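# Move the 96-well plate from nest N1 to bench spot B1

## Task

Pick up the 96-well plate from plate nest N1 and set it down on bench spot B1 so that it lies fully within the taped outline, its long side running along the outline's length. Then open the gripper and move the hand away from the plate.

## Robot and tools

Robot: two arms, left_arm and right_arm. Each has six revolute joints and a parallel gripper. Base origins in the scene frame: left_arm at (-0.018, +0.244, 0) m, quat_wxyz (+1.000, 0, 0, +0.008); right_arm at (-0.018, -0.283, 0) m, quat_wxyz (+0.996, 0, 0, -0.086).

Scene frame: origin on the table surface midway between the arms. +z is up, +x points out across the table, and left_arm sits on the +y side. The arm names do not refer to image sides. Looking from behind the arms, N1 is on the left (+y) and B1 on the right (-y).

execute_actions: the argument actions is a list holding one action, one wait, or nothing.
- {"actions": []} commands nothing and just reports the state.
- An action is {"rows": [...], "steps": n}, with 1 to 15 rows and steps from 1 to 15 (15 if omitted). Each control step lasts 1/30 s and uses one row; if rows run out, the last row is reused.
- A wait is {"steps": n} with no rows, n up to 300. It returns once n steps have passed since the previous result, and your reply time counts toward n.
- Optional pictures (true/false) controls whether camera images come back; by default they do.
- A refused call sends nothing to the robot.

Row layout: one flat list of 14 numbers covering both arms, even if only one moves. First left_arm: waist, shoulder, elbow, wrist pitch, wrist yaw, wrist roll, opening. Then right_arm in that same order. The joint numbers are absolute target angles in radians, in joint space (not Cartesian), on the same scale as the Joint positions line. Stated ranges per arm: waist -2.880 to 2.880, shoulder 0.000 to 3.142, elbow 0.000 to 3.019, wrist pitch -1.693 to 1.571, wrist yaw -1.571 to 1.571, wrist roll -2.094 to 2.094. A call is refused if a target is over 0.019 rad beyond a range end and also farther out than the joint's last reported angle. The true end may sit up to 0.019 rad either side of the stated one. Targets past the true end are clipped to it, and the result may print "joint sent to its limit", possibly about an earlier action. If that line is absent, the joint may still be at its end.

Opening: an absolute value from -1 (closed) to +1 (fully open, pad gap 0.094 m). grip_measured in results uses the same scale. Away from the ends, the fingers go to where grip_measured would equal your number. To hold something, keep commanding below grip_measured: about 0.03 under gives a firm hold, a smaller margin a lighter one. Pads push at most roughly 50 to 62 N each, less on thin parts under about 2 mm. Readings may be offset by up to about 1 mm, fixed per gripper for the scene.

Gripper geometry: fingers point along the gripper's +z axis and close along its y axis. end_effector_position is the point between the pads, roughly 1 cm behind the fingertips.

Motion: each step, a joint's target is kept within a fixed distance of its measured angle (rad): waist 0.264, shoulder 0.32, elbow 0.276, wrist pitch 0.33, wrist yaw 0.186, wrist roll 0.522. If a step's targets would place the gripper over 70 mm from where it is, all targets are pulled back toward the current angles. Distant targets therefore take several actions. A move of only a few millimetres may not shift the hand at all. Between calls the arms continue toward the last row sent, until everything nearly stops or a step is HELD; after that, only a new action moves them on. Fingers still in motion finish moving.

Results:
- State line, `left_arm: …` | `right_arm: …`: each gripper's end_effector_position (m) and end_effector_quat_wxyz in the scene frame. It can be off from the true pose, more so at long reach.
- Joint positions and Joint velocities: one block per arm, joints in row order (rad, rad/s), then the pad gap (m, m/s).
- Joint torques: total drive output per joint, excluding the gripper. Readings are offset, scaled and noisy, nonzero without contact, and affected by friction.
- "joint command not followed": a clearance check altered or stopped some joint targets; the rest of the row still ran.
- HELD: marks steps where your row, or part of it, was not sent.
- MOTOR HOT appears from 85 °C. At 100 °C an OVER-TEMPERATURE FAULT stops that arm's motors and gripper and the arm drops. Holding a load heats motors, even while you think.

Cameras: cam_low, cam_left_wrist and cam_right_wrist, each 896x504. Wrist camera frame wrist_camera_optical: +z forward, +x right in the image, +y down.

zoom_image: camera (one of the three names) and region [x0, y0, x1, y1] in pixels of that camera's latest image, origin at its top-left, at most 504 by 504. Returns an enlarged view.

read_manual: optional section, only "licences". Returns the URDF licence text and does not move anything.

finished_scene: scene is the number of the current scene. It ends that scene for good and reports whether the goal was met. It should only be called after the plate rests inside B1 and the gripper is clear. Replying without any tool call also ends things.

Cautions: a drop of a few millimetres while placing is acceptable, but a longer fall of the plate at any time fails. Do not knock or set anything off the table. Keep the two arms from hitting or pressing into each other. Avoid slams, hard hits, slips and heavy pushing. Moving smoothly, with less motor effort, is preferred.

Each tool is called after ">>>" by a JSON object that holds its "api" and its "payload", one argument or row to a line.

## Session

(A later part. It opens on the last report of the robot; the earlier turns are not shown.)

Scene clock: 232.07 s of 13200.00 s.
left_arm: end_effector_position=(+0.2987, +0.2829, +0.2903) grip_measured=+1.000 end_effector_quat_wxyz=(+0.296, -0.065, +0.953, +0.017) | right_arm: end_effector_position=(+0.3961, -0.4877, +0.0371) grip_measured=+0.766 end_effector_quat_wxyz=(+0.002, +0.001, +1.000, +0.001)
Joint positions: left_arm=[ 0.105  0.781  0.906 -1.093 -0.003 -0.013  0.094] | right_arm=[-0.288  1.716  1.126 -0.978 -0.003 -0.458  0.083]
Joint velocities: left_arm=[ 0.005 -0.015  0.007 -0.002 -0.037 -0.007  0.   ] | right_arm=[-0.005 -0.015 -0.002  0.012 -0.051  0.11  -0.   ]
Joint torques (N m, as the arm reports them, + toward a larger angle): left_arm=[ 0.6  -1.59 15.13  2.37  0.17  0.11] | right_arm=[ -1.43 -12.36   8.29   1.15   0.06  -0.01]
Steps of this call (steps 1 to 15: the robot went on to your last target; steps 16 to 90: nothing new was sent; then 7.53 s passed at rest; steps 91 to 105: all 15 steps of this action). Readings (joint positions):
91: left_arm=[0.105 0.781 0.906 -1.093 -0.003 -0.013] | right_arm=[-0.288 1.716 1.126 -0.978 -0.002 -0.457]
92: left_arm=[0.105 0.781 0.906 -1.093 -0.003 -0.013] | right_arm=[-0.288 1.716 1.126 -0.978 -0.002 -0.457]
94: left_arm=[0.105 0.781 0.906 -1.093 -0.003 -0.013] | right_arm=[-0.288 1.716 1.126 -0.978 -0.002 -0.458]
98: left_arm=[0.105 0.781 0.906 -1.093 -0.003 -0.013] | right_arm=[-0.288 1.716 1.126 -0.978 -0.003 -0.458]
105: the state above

>>> {"api": "execute_actions", "payload": {
  "actions": [
    {"rows":[[0.1,0.772,0.96,-1.075,0,0,1,-0.294,1.702,1.165,-0.988,0,-0.465,0.735],[0.1,0.772,0.96,-1.075,0,0,1,-0.294,1.700,1.167,-0.992,0,-0.465,0.735],[0.1,0.772,0.96,-1.075,0,0,1,-0.294,1.697,1.170,-0.998,0,-0.465,0.735],[0.1,0.772,0.96,-1.075,0,0,1,-0.294,1.692,1.174,-1.007,0,-0.465,0.735],[0.1,0.772,0.96,-1.075,0,0,1,-0.294,1.686,1.179,-1.018,0,-0.465,0.735],[0.1,0.772,0.96,-1.075,0,0,1,-0.294,1.679,1.185,-1.031,0,-0.465,0.735],[0.1,0.772,0.96,-1.075,0,0,1,-0.294,1.671,1.192,-1.045,0,-0.465,0.735],[0.1,0.772,0.96,-1.075,0,0,1,-0.294,1.663,1.199,-1.059,0,-0.465,0.735],[0.1,0.772,0.96,-1.075,0,0,1,-0.294,1.656,1.205,-1.072,0,-0.465,0.735],[0.1,0.772,0.96,-1.075,0,0,1,-0.294,1.650,1.210,-1.083,0,-0.465,0.735],[0.1,0.772,0.96,-1.075,0,0,1,-0.294,1.645,1.214,-1.092,0,-0.465,0.735],[0.1,0.772,0.96,-1.075,0,0,1,-0.294,1.642,1.217,-1.098,0,-0.465,0.735],[0.1,0.772,0.96,-1.075,0,0,1,-0.294,1.640,1.219,-1.102,0,-0.465,0.735]],"steps":15}
  ],
  "pictures": false
}}

>>> {"api": "execute_actions", "payload": {
  "actions": [
    {"rows":[[0.099,0.779,0.963,-1.076,0,-0.003,1,-0.293,1.641,1.221,-1.102,0,-0.464,0.735],[0.099,0.779,0.963,-1.076,0,-0.003,1,-0.288,1.641,1.221,-1.102,0,-0.459,0.735],[0.098,0.79,0.968,-1.077,0,-0.008,1,-0.282,1.641,1.221,-1.102,0,-0.453,0.735],[0.096,0.80,0.973,-1.079,0,-0.013,1,-0.272,1.648,1.229,-1.105,0,-0.443,0.735],[0.096,0.809,0.978,-1.079,0,-0.018,1,-0.260,1.648,1.229,-1.105,0,-0.431,0.735],[0.094,0.827,0.987,-1.081,0,-0.026,1,-0.246,1.648,1.229,-1.105,0,-0.417,0.735],[0.093,0.845,0.996,-1.082,0,-0.035,1,-0.230,1.659,1.243,-1.109,0,-0.401,0.735],[0.091,0.864,1.005,-1.084,0,-0.043,1,-0.212,1.659,1.243,-1.109,0,-0.383,0.735],[0.089,0.888,1.017,-1.086,0,-0.054,1,-0.192,1.659,1.243,-1.109,0,-0.363,0.735],[0.086,0.912,1.029,-1.089,0,-0.066,1,-0.170,1.674,1.261,-1.114,0,-0.341,0.735],[0.084,0.936,1.041,-1.091,0,-0.077,1,-0.147,1.674,1.261,-1.114,0,-0.318,0.735],[0.081,0.965,1.055,-1.094,0,-0.091,1,-0.122,1.674,1.261,-1.114,0,-0.293,0.735],[0.079,0.994,1.070,-1.096,0,-0.104,1,-0.096,1.692,1.284,-1.120,0,-0.267,0.735],[0.076,1.023,1.084,-1.099,0,-0.118,1,-0.069,1.692,1.284,-1.120,0,-0.240,0.735],[0.073,1.056,1.100,-1.102,0,-0.134,1,-0.040,1.692,1.284,-1.120,0,-0.211,0.735]],"steps":15}
  ],
  "pictures": false
}}

>>> {"api": "execute_actions", "payload": {
  "actions": [
    {"rows":[[0.069,1.089,1.117,-1.106,0,-0.149,1,-0.011,1.712,1.309,-1.127,0,-0.182,0.735],[0.066,1.122,1.133,-1.109,0,-0.165,1,0.020,1.712,1.309,-1.127,0,-0.151,0.735],[0.063,1.157,1.150,-1.112,0,-0.182,1,0.051,1.712,1.309,-1.127,0,-0.120,0.735],[0.059,1.193,1.168,-1.116,0,-0.198,1,0.082,1.734,1.336,-1.135,0,-0.089,0.735],[0.056,1.228,1.185,-1.119,0,-0.215,1,0.114,1.734,1.336,-1.135,0,-0.057,0.735],[0.052,1.264,1.203,-1.123,0,-0.232,1,0.147,1.734,1.336,-1.135,0,-0.024,0.735],[0.049,1.301,1.221,-1.126,0,-0.249,1,0.179,1.756,1.364,-1.143,0,0.008,0.735],[0.045,1.337,1.239,-1.130,0,-0.266,1,0.212,1.756,1.364,-1.143,0,0.041,0.735],[0.042,1.373,1.257,-1.133,0,-0.283,1,0.244,1.756,1.364,-1.143,0,0.073,0.735],[0.038,1.409,1.275,-1.137,0,-0.300,1,0.277,1.779,1.392,-1.151,0,0.106,0.735],[0.035,1.445,1.293,-1.140,0,-0.317,1,0.309,1.779,1.392,-1.151,0,0.138,0.735],[0.032,1.480,1.310,-1.143,0,-0.333,1,0.340,1.779,1.392,-1.151,0,0.169,0.735],[0.028,1.514,1.327,-1.147,0,-0.350,1,0.371,1.800,1.419,-1.158,0,0.200,0.735],[0.025,1.549,1.344,-1.150,0,-0.366,1,0.402,1.800,1.419,-1.158,0,0.231,0.735],[0.022,1.581,1.360,-1.153,0,-0.381,1,0.431,1.800,1.419,-1.158,0,0.260,0.735]],"steps":15}
  ],
  "pictures": false
}}

>>> {"api": "execute_actions", "payload": {
  "actions": [
    {"rows":[[0.018,1.612,1.375,-1.157,0,-0.396,1,0.460,1.820,1.443,-1.165,0,0.289,0.735],[0.015,1.644,1.391,-1.160,0,-0.411,1,0.487,1.820,1.443,-1.165,0,0.316,0.735],[0.012,1.672,1.405,-1.163,0,-0.424,1,0.513,1.820,1.443,-1.165,0,0.342,0.735],[0.010,1.699,1.418,-1.165,0,-0.437,1,0.538,1.837,1.465,-1.171,0,0.367,0.735],[0.007,1.727,1.432,-1.168,0,-0.450,1,0.561,1.837,1.465,-1.171,0,0.390,0.735],[0.005,1.749,1.443,-1.170,0,-0.461,1,0.583,1.837,1.465,-1.171,0,0.412,0.735],[0.003,1.772,1.454,-1.172,0,-0.471,1,0.603,1.850,1.482,-1.176,0,0.432,0.735],[0.001,1.794,1.465,-1.174,0,-0.482,1,0.621,1.850,1.482,-1.176,0,0.450,0.735],[-0.001,1.810,1.473,-1.176,0,-0.489,1,0.637,1.850,1.482,-1.176,0,0.466,0.735],[-0.002,1.825,1.480,-1.177,0,-0.497,1,0.651,1.860,1.494,-1.179,0,0.480,0.735],[-0.004,1.841,1.488,-1.179,0,-0.504,1,0.663,1.860,1.494,-1.179,0,0.492,0.735],[-0.005,1.850,1.492,-1.180,0,-0.508,1,0.673,1.860,1.494,-1.179,0,0.502,0.735],[-0.006,1.856,1.496,-1.181,0,-0.512,1,0.679,1.865,1.500,-1.181,0,0.508,0.735],[-0.006,1.860,1.500,-1.181,0,-0.515,1,0.684,1.865,1.500,-1.181,0,0.513,0.735],[-0.006,1.860,1.500,-1.181,0,-0.515,1,0.685,1.865,1.500,-1.181,0,0.514,0.735]],"steps":15}
  ],
  "pictures": false
}}

>>> {"api": "execute_actions", "payload": {
  "actions": [
    {"steps":20}
  ]
}}

Scene clock: 322.43 s of 13200.00 s.
left_arm: end_effector_position=(+0.2987, +0.2829, +0.2903) grip_measured=+1.000 end_effector_quat_wxyz=(+0.296, -0.065, +0.953, +0.017) | right_arm: end_effector_position=(+0.3928, -0.4860, +0.0713) grip_measured=+0.766 end_effector_quat_wxyz=(-0.007, +0.001, +1.000, +0.005)
Joint positions: left_arm=[ 0.105  0.781  0.906 -1.093 -0.003 -0.013  0.094] | right_arm=[-0.288  1.671  1.171 -1.088 -0.003 -0.459  0.083]
Joint velocities: left_arm=[-0.005 -0.005 -0.002 -0.012 -0.037  0.066  0.   ] | right_arm=[ 0.005 -0.181  0.105 -0.056  0.022 -0.051  0.001]
Joint torques (N m, as the arm reports them, + toward a larger angle): left_arm=[ 0.64 -1.52 15.22  2.36  0.14  0.08] | right_arm=[ -1.16 -15.02  11.79   0.31   0.06  -0.01]
Steps of this call (steps 1 to 15: the robot went on to your last target; steps 16 to 90: nothing new was sent; then 86.87 s passed at rest; steps 91 to 105: all 15 steps of this action). Readings (joint positions):
91: left_arm=[0.105 0.781 0.906 -1.093 -0.003 -0.013] | right_arm=[-0.288 1.716 1.126 -0.978 -0.003 -0.458]
92: left_arm=[0.105 0.781 0.906 -1.093 -0.003 -0.013] | right_arm=[-0.288 1.716 1.126 -0.979 -0.003 -0.458]
94: left_arm=[0.105 0.781 0.906 -1.093 -0.003 -0.013] | right_arm=[-0.288 1.716 1.127 -0.983 -0.003 -0.458]
98: left_arm=[0.105 0.781 0.906 -1.093 -0.003 -0.013] | right_arm=[-0.288 1.713 1.142 -1.021 -0.003 -0.459]
105: the state above

Scene clock: 322.93 s of 13200.00 s.
left_arm: end_effector_position=(+0.3510, +0.2821, +0.2861) grip_measured=+1.000 end_effector_quat_wxyz=(+0.258, -0.084, +0.963, +0.005) | right_arm: end_effector_position=(+0.4416, -0.4174, +0.0918) grip_measured=+0.766 end_effector_quat_wxyz=(+0.011, -0.014, +1.000, -0.003)
Joint positions: left_arm=[ 0.086  0.979  1.022 -1.093 -0.003 -0.072  0.094] | right_arm=[-0.112  1.672  1.231 -1.108 -0.001 -0.314  0.083]
Joint velocities: left_arm=[-0.083  0.923  0.413 -0.002 -0.051 -0.33   0.   ] | right_arm=[ 0.894  0.112  0.242 -0.007  0.081  0.725  0.   ]
Joint torques (N m, as the arm reports them, + toward a larger angle): left_arm=[ 0.88 -2.38 14.98  1.14  0.13 -0.12] | right_arm=[  0.26 -12.44  11.65   0.29  -0.03   0.12]
Steps of this call (steps 1 to 15: all 15 steps of this action). Readings (joint positions):
1: left_arm=[0.105 0.781 0.906 -1.093 -0.003 -0.013] | right_arm=[-0.288 1.666 1.174 -1.089 -0.003 -0.459]
2: left_arm=[0.105 0.781 0.906 -1.093 -0.003 -0.013] | right_arm=[-0.288 1.663 1.177 -1.090 -0.003 -0.459]
4: left_arm=[0.105 0.781 0.906 -1.093 -0.003 -0.013] | right_arm=[-0.287 1.660 1.182 -1.091 -0.003 -0.457]
8: left_arm=[0.102 0.807 0.926 -1.093 -0.003 -0.017] | right_arm=[-0.268 1.660 1.187 -1.096 -0.001 -0.432]
15: the state above

Scene clock: 323.43 s of 13200.00 s.
left_arm: end_effector_position=(+0.4704, +0.2697, +0.1868) grip_measured=+1.000 end_effector_quat_wxyz=(+0.104, -0.174, +0.979, -0.012) | right_arm: end_effector_position=(+0.4917, -0.1807, +0.0842) grip_measured=+0.766 end_effector_quat_wxyz=(+0.004, -0.038, +0.999, +0.001)
Joint positions: left_arm=[ 0.036  1.507  1.281 -1.135 -0.003 -0.299  0.094] | right_arm=[ 0.371  1.786  1.365 -1.143 -0.001  0.121  0.083]
Joint velocities: left_arm=[-0.083  1.021  0.471 -0.095 -0.022 -0.564  0.   ] | right_arm=[ 0.913  0.171  0.208 -0.012 -0.051  0.901  0.001]
Joint torques (N m, as the arm reports them, + toward a larger angle): left_arm=[ 0.19 -9.03 13.89  0.85  0.11 -0.14] | right_arm=[ -0.53 -14.93  12.08   0.02   0.01   0.1 ]
Steps of this call (steps 1 to 15: all 15 steps of this action). Readings (joint positions):
1: left_arm=[0.083 1.011 1.037 -1.093 -0.003 -0.084] | right_arm=[-0.081 1.677 1.241 -1.109 -0.001 -0.290]
2: left_arm=[0.080 1.044 1.053 -1.094 -0.003 -0.097] | right_arm=[-0.050 1.683 1.252 -1.112 -0.001 -0.265]
4: left_arm=[0.074 1.113 1.085 -1.099 -0.003 -0.125] | right_arm=[0.014 1.696 1.269 -1.115 -0.001 -0.213]
8: left_arm=[0.060 1.256 1.155 -1.112 -0.003 -0.185] | right_arm=[0.144 1.729 1.305 -1.126 -0.001 -0.096]
15: the state above

Scene clock: 323.93 s of 13200.00 s.
left_arm: end_effector_position=(+0.5204, +0.2531, +0.0741) grip_measured=+1.000 end_effector_quat_wxyz=(-0.007, -0.245, +0.970, +0.003) | right_arm: end_effector_position=(+0.4553, -0.0145, +0.0807) grip_measured=+0.766 end_effector_quat_wxyz=(+0.000, -0.028, +1.000, +0.001)
Joint positions: left_arm=[ 0.     1.855  1.437 -1.168 -0.002 -0.478  0.094] | right_arm=[ 0.689  1.851  1.45  -1.169 -0.001  0.461  0.083]
Joint velocities: left_arm=[-0.034  0.171  0.046 -0.012 -0.022 -0.139  0.   ] | right_arm=[ 0.161  0.034  0.022 -0.022  0.051  0.227  0.   ]
Joint torques (N m, as the arm reports them, + toward a larger angle): left_arm=[  0.88 -14.15  13.68   0.16   0.09  -0.15] | right_arm=[ -1.96 -15.1   12.77   0.25   0.04   0.15]
Steps of this call (steps 1 to 15: all 15 steps of this action). Readings (joint positions):
1: left_arm=[0.032 1.541 1.298 -1.138 -0.003 -0.315] | right_arm=[0.402 1.793 1.374 -1.145 -0.001 0.152]
2: left_arm=[0.029 1.574 1.314 -1.141 -0.003 -0.331] | right_arm=[0.432 1.799 1.383 -1.149 -0.001 0.182]
4: left_arm=[0.023 1.636 1.344 -1.147 -0.003 -0.361] | right_arm=[0.490 1.811 1.398 -1.152 -0.001 0.239]
8: left_arm=[0.011 1.745 1.392 -1.157 -0.003 -0.415] | right_arm=[0.590 1.831 1.426 -1.161 -0.001 0.341]
15: the state above

Scene clock: 324.60 s of 13200.00 s.
left_arm: end_effector_position=(+0.5250, +0.2528, +0.0760) grip_measured=+1.000 end_effector_quat_wxyz=(-0.005, -0.256, +0.967, +0.002) | right_arm: end_effector_position=(+0.4538, -0.0125, +0.0800) grip_measured=+0.766 end_effector_quat_wxyz=(-0.001, -0.008, +1.000, -0.000)
Joint positions: left_arm=[-0.     1.861  1.451 -1.171 -0.002 -0.501  0.094] | right_arm=[ 0.693  1.852  1.45  -1.17  -0.001  0.505  0.083]
Joint velocities: left_arm=[-0.015 -0.015 -0.002  0.002 -0.007 -0.022  0.   ] | right_arm=[-0.005 -0.015 -0.002 -0.002 -0.037  0.066  0.   ]
Joint torques (N m, as the arm reports them, + toward a larger angle): left_arm=[  0.9  -14.17  12.86   0.33   0.09  -0.13] | right_arm=[ -1.22 -15.13  12.91   0.29   0.05   0.13]
Steps of this call (steps 1 to 20: the robot went on to your last target). Readings (joint positions):
1: left_arm=[0.000 1.859 1.438 -1.169 -0.002 -0.483] | right_arm=[0.693 1.852 1.450 -1.169 -0.001 0.470]
2: left_arm=[-0.000 1.861 1.438 -1.169 -0.002 -0.487] | right_arm=[0.695 1.852 1.450 -1.169 -0.001 0.477]
4: left_arm=[-0.000 1.861 1.440 -1.171 -0.002 -0.492] | right_arm=[0.695 1.852 1.450 -1.170 -0.001 0.487]
8: left_arm=[-0.000 1.861 1.449 -1.171 -0.002 -0.498] | right_arm=[0.693 1.852 1.450 -1.170 -0.001 0.499]
20: the state above

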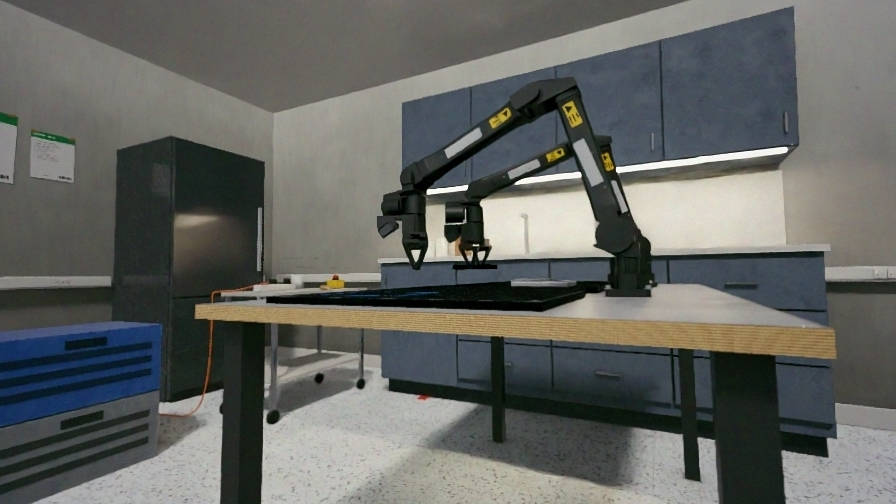

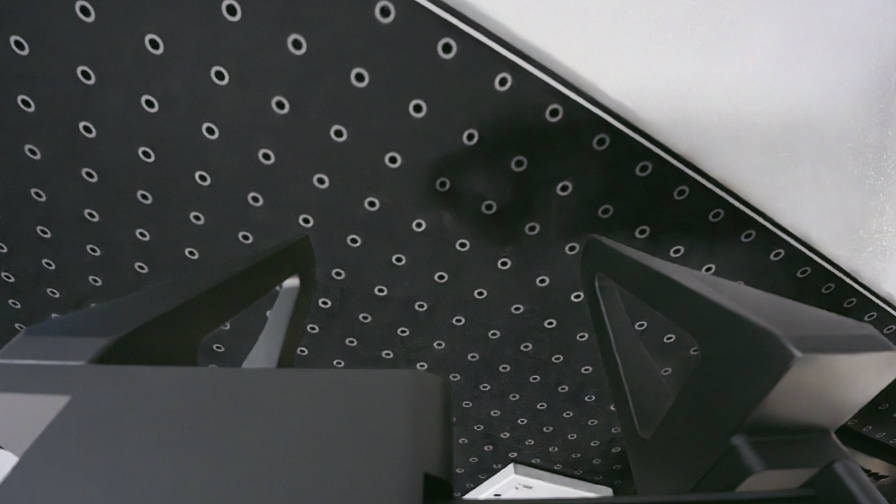

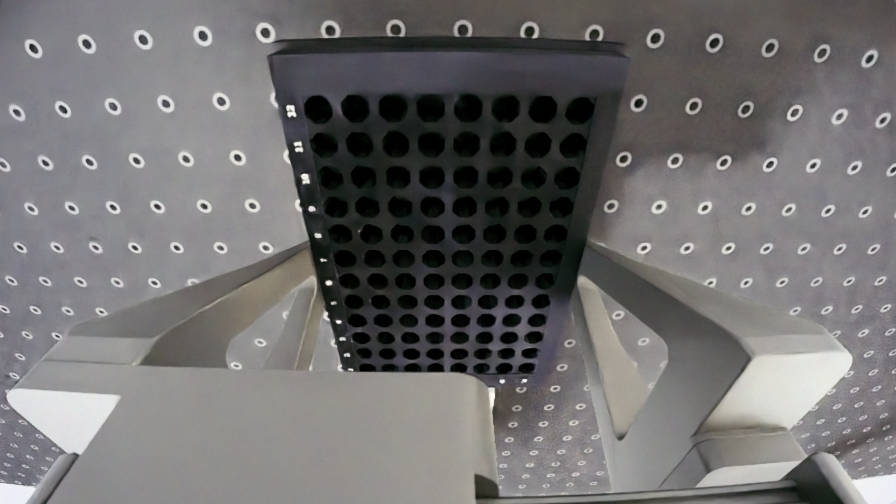

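>>> {"api": "execute_actions", "payload": {
  "actions": [
    {"rows":[[-0.006,1.860,1.500,-1.181,0,-0.515,1,0.69,1.865,1.456,-1.155,0,0.52,0.735],[-0.006,1.860,1.500,-1.181,0,-0.515,1,0.69,1.867,1.454,-1.151,0,0.525,0.735],[-0.006,1.860,1.500,-1.181,0,-0.515,1,0.69,1.870,1.450,-1.145,0,0.53,0.735],[-0.006,1.860,1.500,-1.181,0,-0.515,1,0.69,1.874,1.446,-1.136,0,0.53,0.735],[-0.006,1.860,1.500,-1.181,0,-0.515,1,0.69,1.878,1.441,-1.126,0,0.53,0.735],[-0.006,1.860,1.500,-1.181,0,-0.515,1,0.69,1.883,1.435,-1.115,0,0.53,0.735],[-0.006,1.860,1.500,-1.181,0,-0.515,1,0.69,1.888,1.429,-1.104,0,0.53,0.735],[-0.006,1.860,1.500,-1.181,0,-0.515,1,0.69,1.893,1.423,-1.093,0,0.53,0.735],[-0.006,1.860,1.500,-1.181,0,-0.515,1,0.69,1.898,1.418,-1.083,0,0.53,0.735],[-0.006,1.860,1.500,-1.181,0,-0.515,1,0.69,1.902,1.413,-1.074,0,0.53,0.735],[-0.006,1.860,1.500,-1.181,0,-0.515,1,0.69,1.906,1.409,-1.066,0,0.53,0.735],[-0.006,1.860,1.500,-1.181,0,-0.515,1,0.69,1.909,1.405,-1.059,0,0.53,0.735],[-0.006,1.860,1.500,-1.181,0,-0.515,1,0.69,1.912,1.402,-1.053,0,0.53,0.735],[-0.006,1.860,1.500,-1.181,0,-0.515,1,0.69,1.914,1.400,-1.048,0,0.53,0.735],[-0.006,1.860,1.500,-1.181,0,-0.515,1,0.69,1.916,1.398,-1.044,0,0.53,0.735]],"steps":15}
  ],
  "pictures": false
}}

>>> {"api": "execute_actions", "payload": {
  "actions": [
    {"rows":[[-0.006,1.860,1.500,-1.181,0,-0.515,1,0.69,1.917,1.396,-1.041,0,0.53,0.735],[-0.006,1.860,1.500,-1.181,0,-0.515,1,0.69,1.918,1.395,-1.039,0,0.53,0.735],[-0.006,1.860,1.500,-1.181,0,-0.515,1,0.69,1.919,1.394,-1.038,0,0.53,0.735]],"steps":15}
  ]
}}

Scene clock: 348.30 s of 13200.00 s.
left_arm: end_effector_position=(+0.5250, +0.2528, +0.0760) grip_measured=+1.000 end_effector_quat_wxyz=(-0.005, -0.256, +0.967, +0.002) | right_arm: end_effector_position=(+0.4525, -0.0132, +0.0355) grip_measured=+0.766 end_effector_quat_wxyz=(-0.002, +0.000, +1.000, -0.001)
Joint positions: left_arm=[-0.     1.861  1.451 -1.171 -0.002 -0.502  0.094] | right_arm=[ 0.693  1.901  1.394 -1.068 -0.001  0.522  0.083]
Joint velocities: left_arm=[ 0.005  0.015 -0.012 -0.012 -0.022  0.037  0.   ] | right_arm=[ 0.005  0.151 -0.115  0.164 -0.007 -0.022 -0.001]
Joint torques (N m, as the arm reports them, + toward a larger angle): left_arm=[  0.63 -14.18  12.89   0.26   0.1   -0.16] | right_arm=[ -1.09 -16.17   9.08   1.1    0.06   0.13]
Steps of this call (steps 1 to 15: the robot went on to your last target; steps 16 to 90: nothing new was sent; then 20.20 s passed at rest; steps 91 to 105: all 15 steps of this action). Readings (joint positions):
91: left_arm=[-0.000 1.861 1.451 -1.171 -0.002 -0.502] | right_arm=[0.693 1.852 1.450 -1.170 -0.001 0.507]
92: left_arm=[-0.000 1.861 1.451 -1.171 -0.002 -0.502] | right_arm=[0.693 1.852 1.450 -1.169 -0.001 0.509]
94: left_arm=[-0.000 1.861 1.451 -1.171 -0.002 -0.502] | right_arm=[0.693 1.852 1.447 -1.161 -0.001 0.513]
98: left_arm=[-0.000 1.861 1.451 -1.171 -0.002 -0.502] | right_arm=[0.693 1.860 1.431 -1.126 -0.001 0.518]
105: the state above

Scene clock: 348.80 s of 13200.00 s.
left_arm: end_effector_position=(+0.5250, +0.2528, +0.0760) grip_measured=+1.000 end_effector_quat_wxyz=(-0.005, -0.256, +0.967, +0.002) | right_arm: end_effector_position=(+0.4521, -0.0136, +0.0265) grip_measured=+0.766 end_effector_quat_wxyz=(-0.003, +0.001, +1.000, -0.001)
Joint positions: left_arm=[-0.     1.861  1.451 -1.171 -0.002 -0.502  0.094] | right_arm=[ 0.693  1.913  1.386 -1.05  -0.001  0.523  0.083]
Joint velocities: left_arm=[-0.005  0.005  0.012 -0.017 -0.051 -0.037  0.   ] | right_arm=[-0.005  0.005 -0.002  0.002 -0.022 -0.022  0.001]
Joint torques (N m, as the arm reports them, + toward a larger angle): left_arm=[  0.69 -14.45  12.91   0.31   0.08  -0.17] | right_arm=[ -0.83 -15.99   8.74   1.12   0.06   0.11]
Steps of this call (steps 1 to 15: all 15 steps of this action). Readings (joint positions):
1: left_arm=[-0.000 1.861 1.451 -1.171 -0.002 -0.502] | right_arm=[0.693 1.906 1.391 -1.063 -0.001 0.522]
2: left_arm=[-0.000 1.861 1.451 -1.171 -0.002 -0.502] | right_arm=[0.693 1.910 1.388 -1.059 -0.001 0.522]
4: left_arm=[-0.000 1.861 1.451 -1.171 -0.002 -0.502] | right_arm=[0.693 1.913 1.386 -1.054 -0.001 0.523]
8: left_arm=[-0.000 1.861 1.451 -1.171 -0.002 -0.502] | right_arm=[0.693 1.913 1.386 -1.050 -0.001 0.523]
15: the state above

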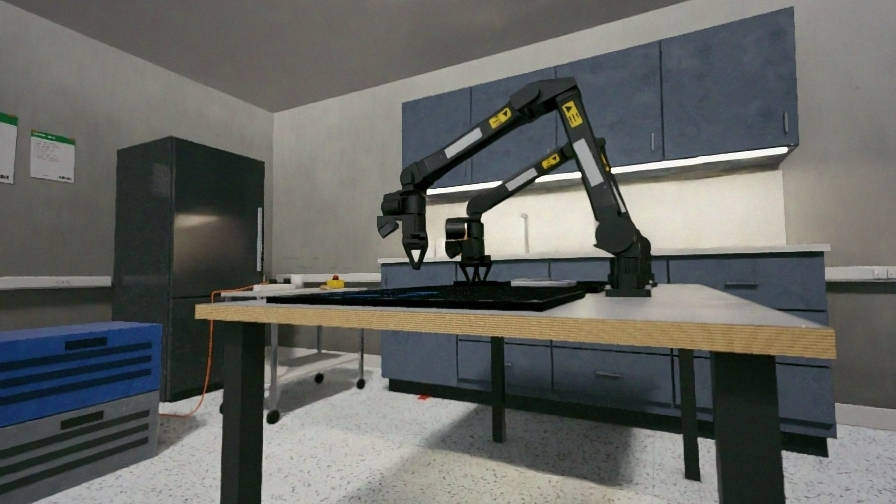

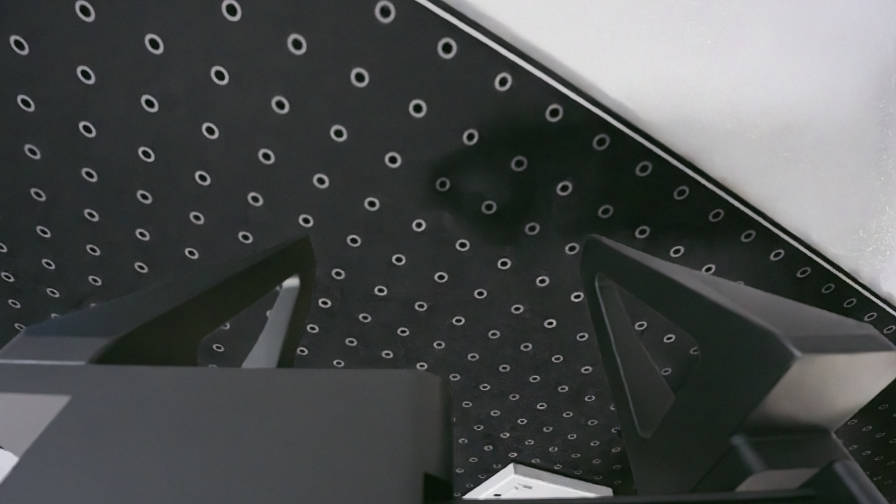

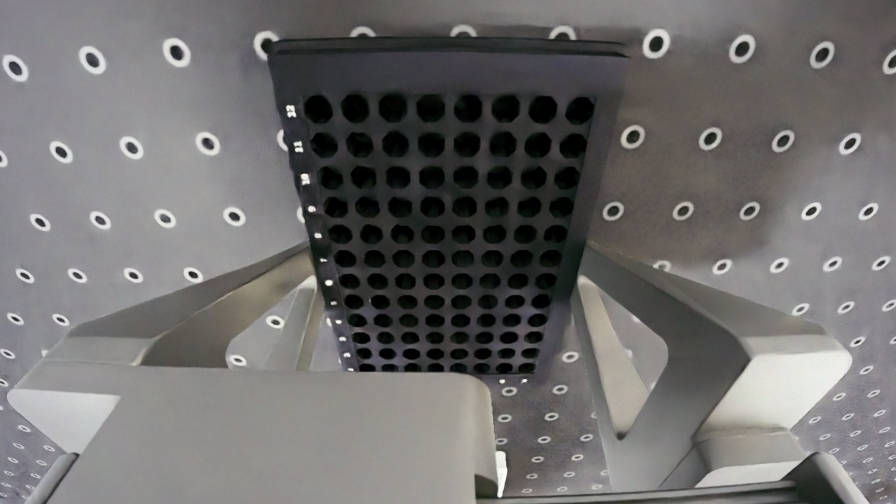

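>>> {"api": "execute_actions", "payload": {
  "actions": [
    {"rows":[[-0.006,1.860,1.500,-1.181,0,-0.515,1,0.69,1.919,1.394,-1.038,0,0.53,0.77],[-0.006,1.860,1.500,-1.181,0,-0.515,1,0.69,1.919,1.394,-1.038,0,0.53,0.80],[-0.006,1.860,1.500,-1.181,0,-0.515,1,0.69,1.919,1.394,-1.038,0,0.53,0.85],[-0.006,1.860,1.500,-1.181,0,-0.515,1,0.69,1.919,1.394,-1.038,0,0.53,0.90],[-0.006,1.860,1.500,-1.181,0,-0.515,1,0.69,1.919,1.394,-1.038,0,0.53,0.95],[-0.006,1.860,1.500,-1.181,0,-0.515,1,0.69,1.919,1.394,-1.038,0,0.53,1]],"steps":10}
  ],
  "pictures": false
}}

>>> {"api": "execute_actions", "payload": {
  "actions": [
    {"rows":[[-0.006,1.860,1.500,-1.181,0,-0.515,1,0.69,1.892,1.427,-1.062,0,0.53,1],[-0.006,1.860,1.500,-1.181,0,-0.515,1,0.69,1.888,1.431,-1.069,0,0.53,1],[-0.006,1.860,1.500,-1.181,0,-0.515,1,0.69,1.882,1.437,-1.079,0,0.53,1],[-0.006,1.860,1.500,-1.181,0,-0.515,1,0.69,1.875,1.444,-1.091,0,0.53,1],[-0.006,1.860,1.500,-1.181,0,-0.515,1,0.69,1.867,1.452,-1.105,0,0.53,1],[-0.006,1.860,1.500,-1.181,0,-0.515,1,0.69,1.859,1.461,-1.120,0,0.53,1],[-0.006,1.860,1.500,-1.181,0,-0.515,1,0.69,1.851,1.469,-1.135,0,0.53,1],[-0.006,1.860,1.500,-1.181,0,-0.515,1,0.69,1.843,1.477,-1.149,0,0.53,1],[-0.006,1.860,1.500,-1.181,0,-0.515,1,0.69,1.836,1.484,-1.161,0,0.53,1],[-0.006,1.860,1.500,-1.181,0,-0.515,1,0.69,1.830,1.490,-1.171,0,0.53,1],[-0.006,1.860,1.500,-1.181,0,-0.515,1,0.69,1.826,1.494,-1.178,0,0.53,1],[-0.006,1.860,1.500,-1.181,0,-0.515,1,0.69,1.825,1.495,-1.180,0,0.53,1]],"steps":15}
  ],
  "pictures": false
}}

>>> {"api": "execute_actions", "payload": {
  "actions": [
    {"rows":[[-0.008,1.860,1.458,-1.158,0,-0.515,1,0.688,1.824,1.494,-1.18,0,0.53,1],[-0.013,1.860,1.457,-1.157,0,-0.515,1,0.682,1.820,1.491,-1.18,0,0.53,1],[-0.020,1.860,1.456,-1.156,0,-0.515,1,0.673,1.815,1.485,-1.18,0,0.53,1],[-0.031,1.860,1.455,-1.155,0,-0.515,1,0.661,1.807,1.478,-1.18,0,0.53,1],[-0.044,1.860,1.454,-1.153,0,-0.515,1,0.646,1.797,1.469,-1.18,0,0.53,1],[-0.059,1.860,1.452,-1.151,0,-0.515,1,0.629,1.786,1.459,-1.18,0,0.53,1],[-0.077,1.860,1.450,-1.148,0,-0.515,1,0.609,1.773,1.447,-1.18,0,0.53,1],[-0.096,1.860,1.448,-1.146,0,-0.515,1,0.587,1.759,1.435,-1.18,0,0.53,1],[-0.117,1.860,1.445,-1.143,0,-0.515,1,0.563,1.744,1.420,-1.18,0,0.53,1],[-0.139,1.860,1.442,-1.140,0,-0.515,1,0.537,1.728,1.406,-1.18,0,0.53,1],[-0.162,1.860,1.440,-1.137,0,-0.515,1,0.510,1.711,1.390,-1.18,0,0.53,1],[-0.187,1.860,1.437,-1.133,0,-0.515,1,0.482,1.693,1.374,-1.18,0,0.53,1],[-0.212,1.860,1.434,-1.130,0,-0.515,1,0.453,1.675,1.357,-1.18,0,0.53,1],[-0.237,1.860,1.431,-1.127,0,-0.515,1,0.425,1.656,1.340,-1.18,0,0.53,1],[-0.263,1.860,1.428,-1.123,0,-0.515,1,0.395,1.638,1.323,-1.18,0,0.53,1]],"steps":15}
  ],
  "pictures": false
}}

>>> {"api": "execute_actions", "payload": {
  "actions": [
    {"rows":[[-0.288,1.860,1.425,-1.120,0,-0.515,1,0.366,1.619,1.305,-1.18,0,0.53,1],[-0.313,1.860,1.422,-1.116,0,-0.515,1,0.337,1.600,1.288,-1.18,0,0.53,1],[-0.338,1.860,1.419,-1.113,0,-0.515,1,0.308,1.582,1.271,-1.18,0,0.53,1],[-0.363,1.860,1.416,-1.109,0,-0.515,1,0.280,1.564,1.255,-1.18,0,0.53,1],[-0.386,1.860,1.414,-1.106,0,-0.515,1,0.253,1.547,1.239,-1.18,0,0.53,1],[-0.408,1.860,1.411,-1.103,0,-0.515,1,0.227,1.531,1.225,-1.18,0,0.53,1],[-0.429,1.860,1.409,-1.100,0,-0.515,1,0.203,1.516,1.210,-1.18,0,0.53,1],[-0.448,1.860,1.406,-1.098,0,-0.515,1,0.181,1.502,1.198,-1.18,0,0.53,1],[-0.466,1.860,1.404,-1.095,0,-0.515,1,0.161,1.489,1.186,-1.18,0,0.53,1],[-0.481,1.860,1.402,-1.093,0,-0.515,1,0.144,1.478,1.176,-1.18,0,0.53,1],[-0.494,1.860,1.401,-1.091,0,-0.515,1,0.129,1.468,1.167,-1.18,0,0.53,1],[-0.504,1.860,1.400,-1.090,0,-0.515,1,0.117,1.461,1.160,-1.18,0,0.53,1],[-0.511,1.860,1.399,-1.089,0,-0.515,1,0.108,1.455,1.154,-1.18,0,0.53,1],[-0.515,1.860,1.398,-1.088,0,-0.515,1,0.102,1.451,1.151,-1.18,0,0.53,1],[-0.517,1.860,1.398,-1.088,0,-0.515,1,0.100,1.450,1.150,-1.18,0,0.53,1]],"steps":15}
  ],
  "pictures": false
}}

>>> {"api": "execute_actions", "payload": {
  "actions": [
    {"steps":15}
  ]
}}

Scene clock: 403.13 s of 13200.00 s.
left_arm: end_effector_position=(+0.5250, +0.2528, +0.0760) grip_measured=+1.000 end_effector_quat_wxyz=(-0.005, -0.256, +0.967, +0.002) | right_arm: end_effector_position=(+0.4521, -0.0136, +0.0265) grip_measured=+1.000 end_effector_quat_wxyz=(-0.003, +0.001, +1.000, -0.001)
Joint positions: left_arm=[-0.     1.861  1.451 -1.171 -0.002 -0.502  0.094] | right_arm=[ 0.693  1.913  1.386 -1.05  -0.001  0.523  0.094]
Joint velocities: left_arm=[-0.005  0.005 -0.012 -0.002 -0.022 -0.095  0.   ] | right_arm=[ 0.005 -0.015 -0.007 -0.012  0.022 -0.022  0.   ]
Joint torques (N m, as the arm reports them, + toward a larger angle): left_arm=[  0.75 -14.29  12.87   0.26   0.09  -0.14] | right_arm=[ -1.16 -15.99   8.68   1.13   0.06   0.12]
Steps of this call (steps 1 to 15: the robot went on to your last target; steps 16 to 90: nothing new was sent; then 51.00 s passed at rest; steps 91 to 100: all 10 steps of this action). Readings (joint positions):
91: left_arm=[-0.000 1.861 1.451 -1.171 -0.002 -0.502] | right_arm=[0.693 1.913 1.386 -1.050 -0.001 0.523]
92: left_arm=[-0.000 1.861 1.451 -1.171 -0.002 -0.502] | right_arm=[0.693 1.913 1.386 -1.050 -0.001 0.523]
94: left_arm=[-0.000 1.861 1.451 -1.171 -0.002 -0.502] | right_arm=[0.693 1.913 1.386 -1.050 -0.001 0.523]
98: left_arm=[-0.000 1.861 1.451 -1.171 -0.002 -0.502] | right_arm=[0.693 1.913 1.386 -1.050 -0.001 0.523]
100: the state above

Scene clock: 403.63 s of 13200.00 s.
left_arm: end_effector_position=(+0.5250, +0.2528, +0.0760) grip_measured=+1.000 end_effector_quat_wxyz=(-0.005, -0.256, +0.967, +0.002) | right_arm: end_effector_position=(+0.4552, -0.0119, +0.0801) grip_measured=+1.000 end_effector_quat_wxyz=(+0.001, +0.001, +1.000, +0.001)
Joint positions: left_arm=[-0.     1.861  1.451 -1.171 -0.002 -0.502  0.094] | right_arm=[ 0.693  1.853  1.452 -1.167 -0.001  0.523  0.094]
Joint velocities: left_arm=[-0.005 -0.005 -0.002  0.007 -0.022 -0.051  0.   ] | right_arm=[-0.005 -0.23   0.12  -0.051 -0.007  0.037  0.   ]
Joint torques (N m, as the arm reports them, + toward a larger angle): left_arm=[  0.57 -14.4   12.8    0.25   0.08  -0.15] | right_arm=[ -1.11 -17.46  11.68   0.27   0.06   0.13]
Steps of this call (steps 1 to 15: all 15 steps of this action). Readings (joint positions):
1: left_arm=[-0.000 1.861 1.451 -1.171 -0.002 -0.502] | right_arm=[0.693 1.913 1.386 -1.050 -0.001 0.523]
2: left_arm=[-0.000 1.861 1.451 -1.171 -0.002 -0.502] | right_arm=[0.693 1.913 1.386 -1.051 -0.001 0.523]
4: left_arm=[-0.000 1.861 1.451 -1.171 -0.002 -0.502] | right_arm=[0.693 1.913 1.389 -1.063 -0.001 0.523]
8: left_arm=[-0.000 1.861 1.451 -1.171 -0.002 -0.502] | right_arm=[0.693 1.907 1.409 -1.112 -0.001 0.523]
15: the state above

Scene clock: 404.13 s of 13200.00 s.
left_arm: end_effector_position=(+0.5154, +0.1459, +0.0689) grip_measured=+1.000 end_effector_quat_wxyz=(+0.000, -0.160, +0.987, +0.001) | right_arm: end_effector_position=(+0.4682, -0.1354, +0.1111) grip_measured=+1.000 end_effector_quat_wxyz=(+0.014, +0.114, +0.993, +0.007)
Joint positions: left_arm=[-0.198  1.861  1.431 -1.141 -0.002 -0.503  0.094] | right_arm=[ 0.467  1.717  1.346 -1.169 -0.001  0.523  0.094]
Joint velocities: left_arm=[-0.913  0.015 -0.076  0.09  -0.022 -0.066  0.   ] | right_arm=[-1.079 -0.581 -0.471 -0.007  0.022 -0.007  0.   ]
Joint torques (N m, as the arm reports them, + toward a larger angle): left_arm=[  0.14 -14.46   8.78   0.99   0.06  -0.12] | right_arm=[ -0.95 -18.01   8.96   0.32   0.05   0.12]
Steps of this call (steps 1 to 15: all 15 steps of this action). Readings (joint positions):
1: left_arm=[-0.000 1.861 1.451 -1.171 -0.002 -0.502] | right_arm=[0.693 1.847 1.455 -1.167 -0.001 0.523]
2: left_arm=[-0.001 1.861 1.451 -1.171 -0.002 -0.502] | right_arm=[0.693 1.842 1.457 -1.167 -0.001 0.523]
4: left_arm=[-0.003 1.861 1.451 -1.170 -0.002 -0.502] | right_arm=[0.691 1.835 1.457 -1.168 -0.001 0.523]
8: left_arm=[-0.034 1.861 1.449 -1.162 -0.002 -0.503] | right_arm=[0.660 1.822 1.448 -1.169 -0.001 0.523]
15: the state above

Scene clock: 404.63 s of 13200.00 s.
left_arm: end_effector_position=(+0.4509, -0.0166, +0.0562) grip_measured=+1.000 end_effector_quat_wxyz=(+0.001, +0.002, +1.000, +0.000) | right_arm: end_effector_position=(+0.4144, -0.3122, +0.1482) grip_measured=+1.000 end_effector_quat_wxyz=(+0.038, +0.291, +0.956, +0.009)
Joint positions: left_arm=[-0.523  1.861  1.394 -1.103 -0.001 -0.503  0.094] | right_arm=[ 0.105  1.471  1.149 -1.172 -0.001  0.524  0.094]
Joint velocities: left_arm=[-0.19  -0.015 -0.037  0.032 -0.037  0.051  0.   ] | right_arm=[-0.2   -0.112 -0.134 -0.012  0.022  0.007  0.   ]
Joint torques (N m, as the arm reports them, + toward a larger angle): left_arm=[  2.91 -14.16   9.01   1.23  -0.03  -0.12] | right_arm=[ -0.39 -12.37   9.63   0.61   0.06   0.12]
Steps of this call (steps 1 to 15: all 15 steps of this action). Readings (joint positions):
1: left_arm=[-0.229 1.861 1.428 -1.138 -0.002 -0.503] | right_arm=[0.431 1.696 1.329 -1.169 -0.001 0.523]
2: left_arm=[-0.259 1.861 1.425 -1.134 -0.002 -0.503] | right_arm=[0.394 1.674 1.313 -1.169 -0.001 0.523]
4: left_arm=[-0.318 1.861 1.419 -1.127 -0.002 -0.503] | right_arm=[0.324 1.630 1.280 -1.169 -0.001 0.523]
8: left_arm=[-0.420 1.861 1.408 -1.115 -0.002 -0.503] | right_arm=[0.211 1.549 1.219 -1.170 -0.001 0.523]
15: the state above

Scene clock: 405.13 s of 13200.00 s.
left_arm: end_effector_position=(+0.4511, -0.0164, +0.0559) grip_measured=+1.000 end_effector_quat_wxyz=(+0.001, +0.002, +1.000, -0.000) | right_arm: end_effector_position=(+0.4118, -0.3151, +0.1473) grip_measured=+1.000 end_effector_quat_wxyz=(+0.036, +0.295, +0.955, +0.009)
Joint positions: left_arm=[-0.523  1.861  1.393 -1.101 -0.001 -0.503  0.094] | right_arm=[ 0.098  1.468  1.143 -1.172 -0.001  0.524  0.094]
Joint velocities: left_arm=[-0.015 -0.005 -0.007  0.002 -0.022  0.066  0.   ] | right_arm=[-0.015 -0.015 -0.002 -0.002 -0.022 -0.066  0.   ]
Joint torques (N m, as the arm reports them, + toward a larger angle): left_arm=[  1.84 -14.11   8.94   1.22   0.02  -0.15] | right_arm=[ -0.79 -12.59   9.49   0.51   0.06   0.12]
Steps of this call (steps 1 to 15: the robot went on to your last target). Readings (joint positions):
1: left_arm=[-0.528 1.861 1.394 -1.102 -0.001 -0.503] | right_arm=[0.100 1.468 1.146 -1.172 -0.001 0.524]
2: left_arm=[-0.530 1.861 1.393 -1.102 -0.001 -0.503] | right_arm=[0.098 1.468 1.145 -1.172 -0.001 0.524]
4: left_arm=[-0.529 1.861 1.393 -1.101 -0.001 -0.503] | right_arm=[0.098 1.468 1.144 -1.172 -0.001 0.524]
8: left_arm=[-0.524 1.861 1.393 -1.101 -0.001 -0.503] | right_arm=[0.098 1.468 1.143 -1.172 -0.001 0.524]
15: the state above
All arms were judged still, so your last target was given up. Only a new action makes them travel on or press farther. Fingers that are still opening or closing keep moving.

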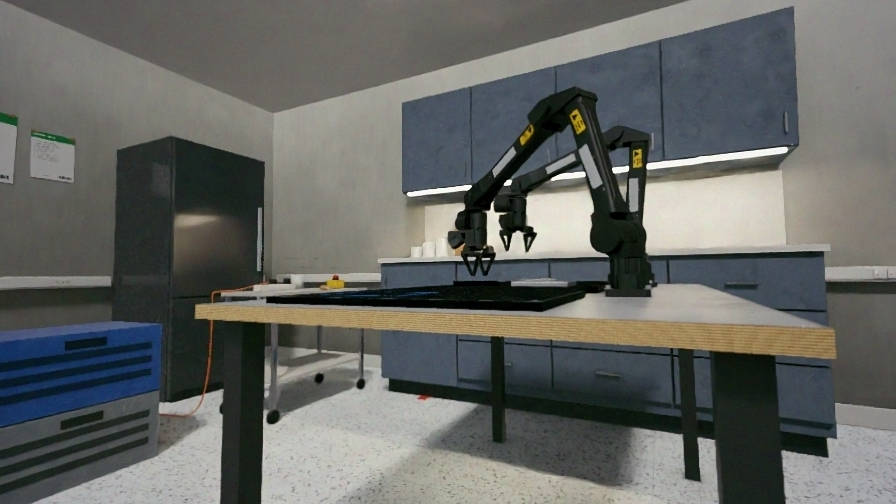

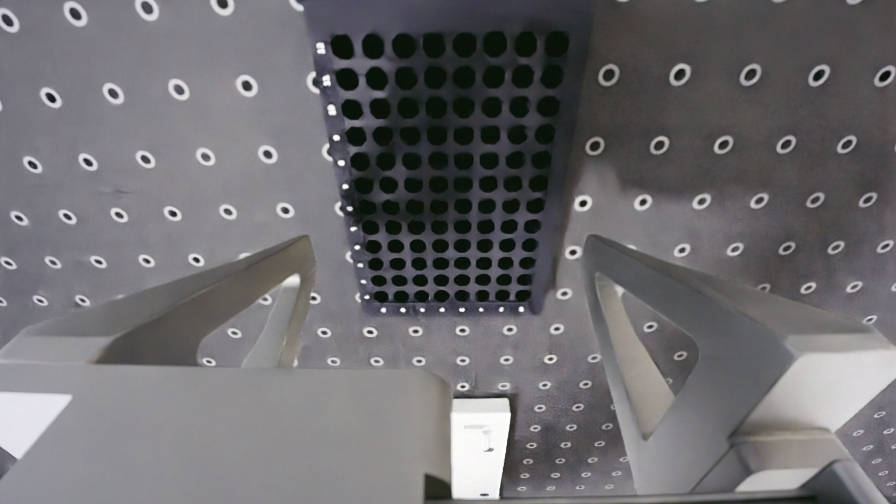

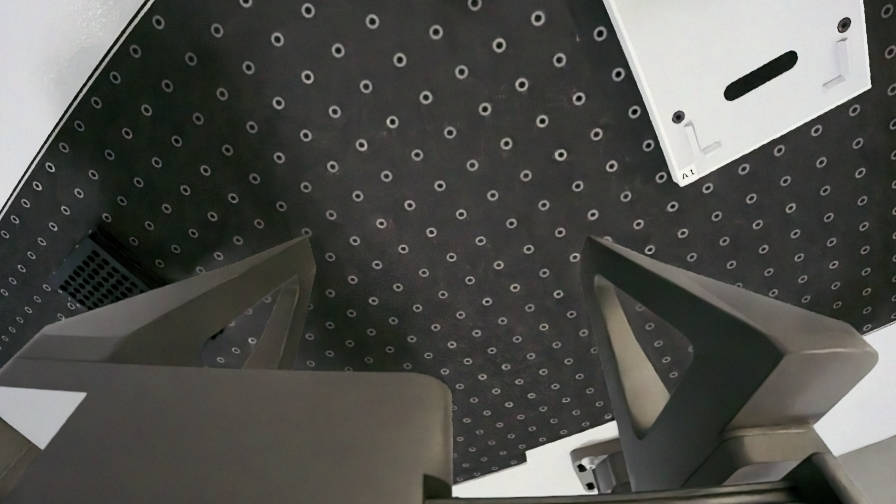

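>>> {"api": "execute_actions", "payload": {
  "actions": [
    {"rows":[[-0.514,1.865,1.440,-1.088,0,-0.520,1,0.100,1.450,1.150,-1.18,0,0.53,1],[-0.512,1.868,1.446,-1.088,0,-0.526,1,0.100,1.450,1.150,-1.18,0,0.53,1],[-0.510,1.871,1.452,-1.088,0,-0.532,1,0.100,1.450,1.150,-1.18,0,0.53,1],[-0.510,1.874,1.457,-1.088,0,-0.538,1,0.100,1.450,1.150,-1.18,0,0.53,1],[-0.510,1.878,1.461,-1.088,0,-0.538,1,0.100,1.450,1.150,-1.18,0,0.53,1],[-0.510,1.882,1.461,-1.087,0,-0.538,1,0.100,1.450,1.150,-1.18,0,0.53,1],[-0.510,1.886,1.461,-1.085,0,-0.538,1,0.100,1.450,1.150,-1.18,0,0.53,1],[-0.510,1.890,1.461,-1.083,0,-0.538,1,0.100,1.450,1.150,-1.18,0,0.53,1],[-0.510,1.894,1.461,-1.081,0,-0.538,1,0.100,1.450,1.150,-1.18,0,0.53,1],[-0.510,1.898,1.461,-1.079,0,-0.538,1,0.100,1.450,1.150,-1.18,0,0.53,1],[-0.510,1.902,1.461,-1.078,0,-0.538,1,0.100,1.450,1.150,-1.18,0,0.53,1],[-0.510,1.905,1.461,-1.077,0,-0.538,1,0.100,1.450,1.150,-1.18,0,0.53,1],[-0.510,1.907,1.461,-1.077,0,-0.538,1,0.100,1.450,1.150,-1.18,0,0.53,1]],"steps":15}
  ],
  "pictures": false
}}

>>> {"api": "execute_actions", "payload": {
  "actions": [
    {"steps":12}
  ]
}}

Scene clock: 429.83 s of 13200.00 s.
left_arm: end_effector_position=(+0.4627, -0.0186, +0.0542) grip_measured=+1.000 end_effector_quat_wxyz=(+0.008, -0.012, +1.000, -0.004) | right_arm: end_effector_position=(+0.4118, -0.3151, +0.1473) grip_measured=+1.000 end_effector_quat_wxyz=(+0.036, +0.295, +0.955, +0.009)
Joint positions: left_arm=[-0.516  1.88   1.417 -1.09  -0.001 -0.524  0.094] | right_arm=[ 0.098  1.468  1.143 -1.172 -0.001  0.524  0.094]
Joint velocities: left_arm=[-0.005  0.112 -0.017 -0.017 -0.066  0.066  0.   ] | right_arm=[-0.005 -0.005 -0.007 -0.002 -0.007 -0.066  0.   ]
Joint torques (N m, as the arm reports them, + toward a larger angle): left_arm=[  1.5  -12.78  12.26   1.22   0.02  -0.12] | right_arm=[ -0.75 -12.52   9.49   0.5    0.06   0.1 ]
Steps of this call (steps 1 to 90: nothing new was sent; then 21.20 s passed at rest; steps 91 to 105: all 15 steps of this action). Readings (joint positions):
91: left_arm=[-0.523 1.861 1.393 -1.101 -0.001 -0.503] | right_arm=[0.098 1.468 1.143 -1.172 -0.001 0.524]
92: left_arm=[-0.523 1.861 1.393 -1.101 -0.001 -0.505] | right_arm=[0.098 1.468 1.143 -1.172 -0.001 0.524]
94: left_arm=[-0.521 1.861 1.395 -1.101 -0.001 -0.511] | right_arm=[0.098 1.468 1.143 -1.172 -0.001 0.524]
98: left_arm=[-0.518 1.862 1.408 -1.099 -0.001 -0.519] | right_arm=[0.098 1.468 1.143 -1.172 -0.001 0.524]
105: the state above

Scene clock: 430.23 s of 13200.00 s.
left_arm: end_effector_position=(+0.4618, -0.0181, +0.0474) grip_measured=+1.000 end_effector_quat_wxyz=(+0.003, -0.012, +1.000, -0.001) | right_arm: end_effector_position=(+0.4118, -0.3151, +0.1473) grip_measured=+1.000 end_effector_quat_wxyz=(+0.036, +0.295, +0.955, +0.009)
Joint positions: left_arm=[-0.516  1.893  1.417 -1.09  -0.001 -0.525  0.094] | right_arm=[ 0.098  1.468  1.143 -1.172 -0.001  0.524  0.094]
Joint velocities: left_arm=[-0.005 -0.015 -0.007  0.017 -0.007  0.037  0.   ] | right_arm=[ 0.005  0.005  0.007  0.022  0.007 -0.037  0.   ]
Joint torques (N m, as the arm reports them, + toward a larger angle): left_arm=[  1.43 -13.58  12.18   1.24   0.02  -0.13] | right_arm=[ -0.73 -12.51   9.49   0.52   0.06   0.1 ]
Steps of this call (steps 1 to 12: the robot went on to your last target). Readings (joint positions):
1: left_arm=[-0.516 1.884 1.417 -1.090 -0.001 -0.524] | right_arm=[0.098 1.468 1.143 -1.172 -0.001 0.524]
2: left_arm=[-0.516 1.887 1.417 -1.090 -0.001 -0.524] | right_arm=[0.098 1.468 1.143 -1.172 -0.001 0.524]
4: left_arm=[-0.516 1.892 1.417 -1.090 -0.001 -0.524] | right_arm=[0.098 1.468 1.143 -1.172 -0.001 0.524]
8: left_arm=[-0.516 1.893 1.417 -1.090 -0.001 -0.525] | right_arm=[0.098 1.468 1.143 -1.172 -0.001 0.524]
12: the state above

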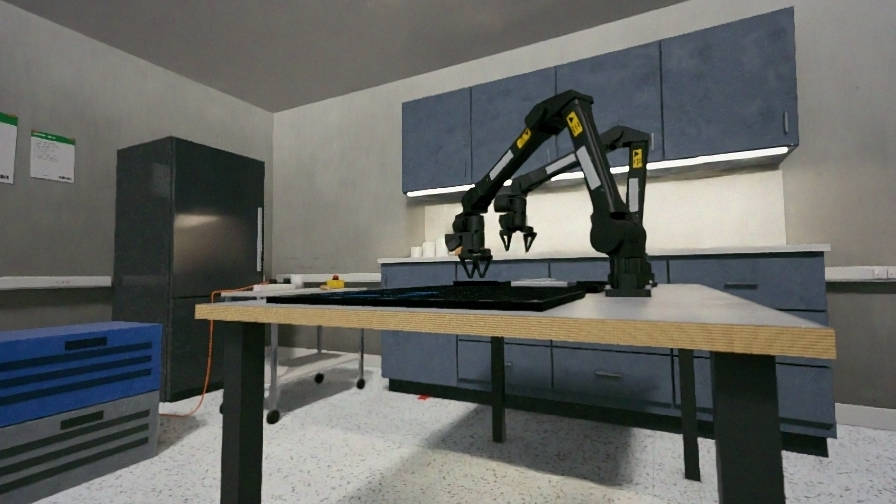

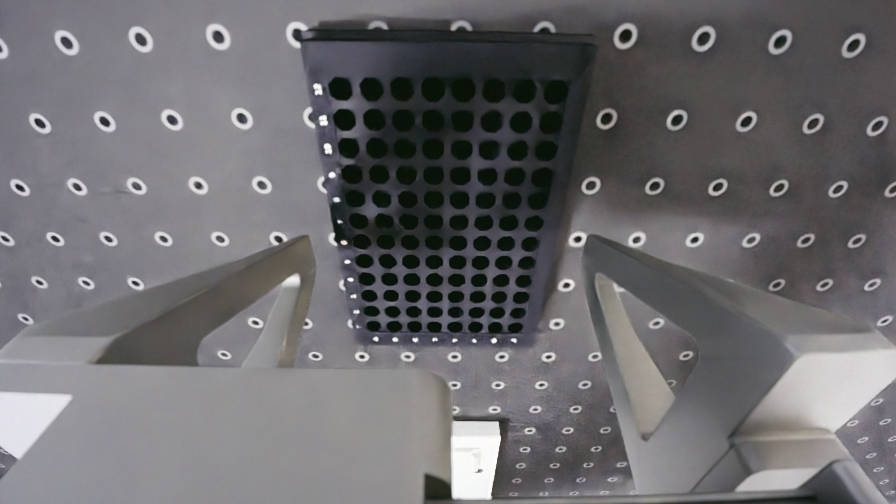

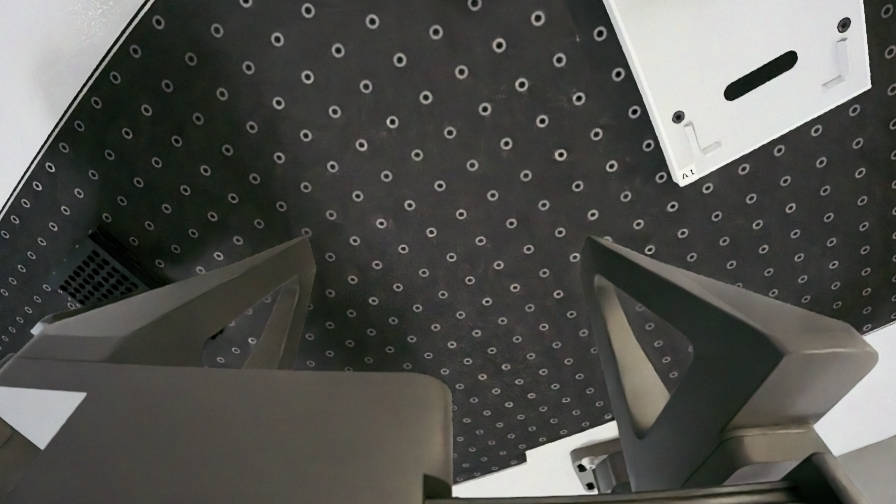

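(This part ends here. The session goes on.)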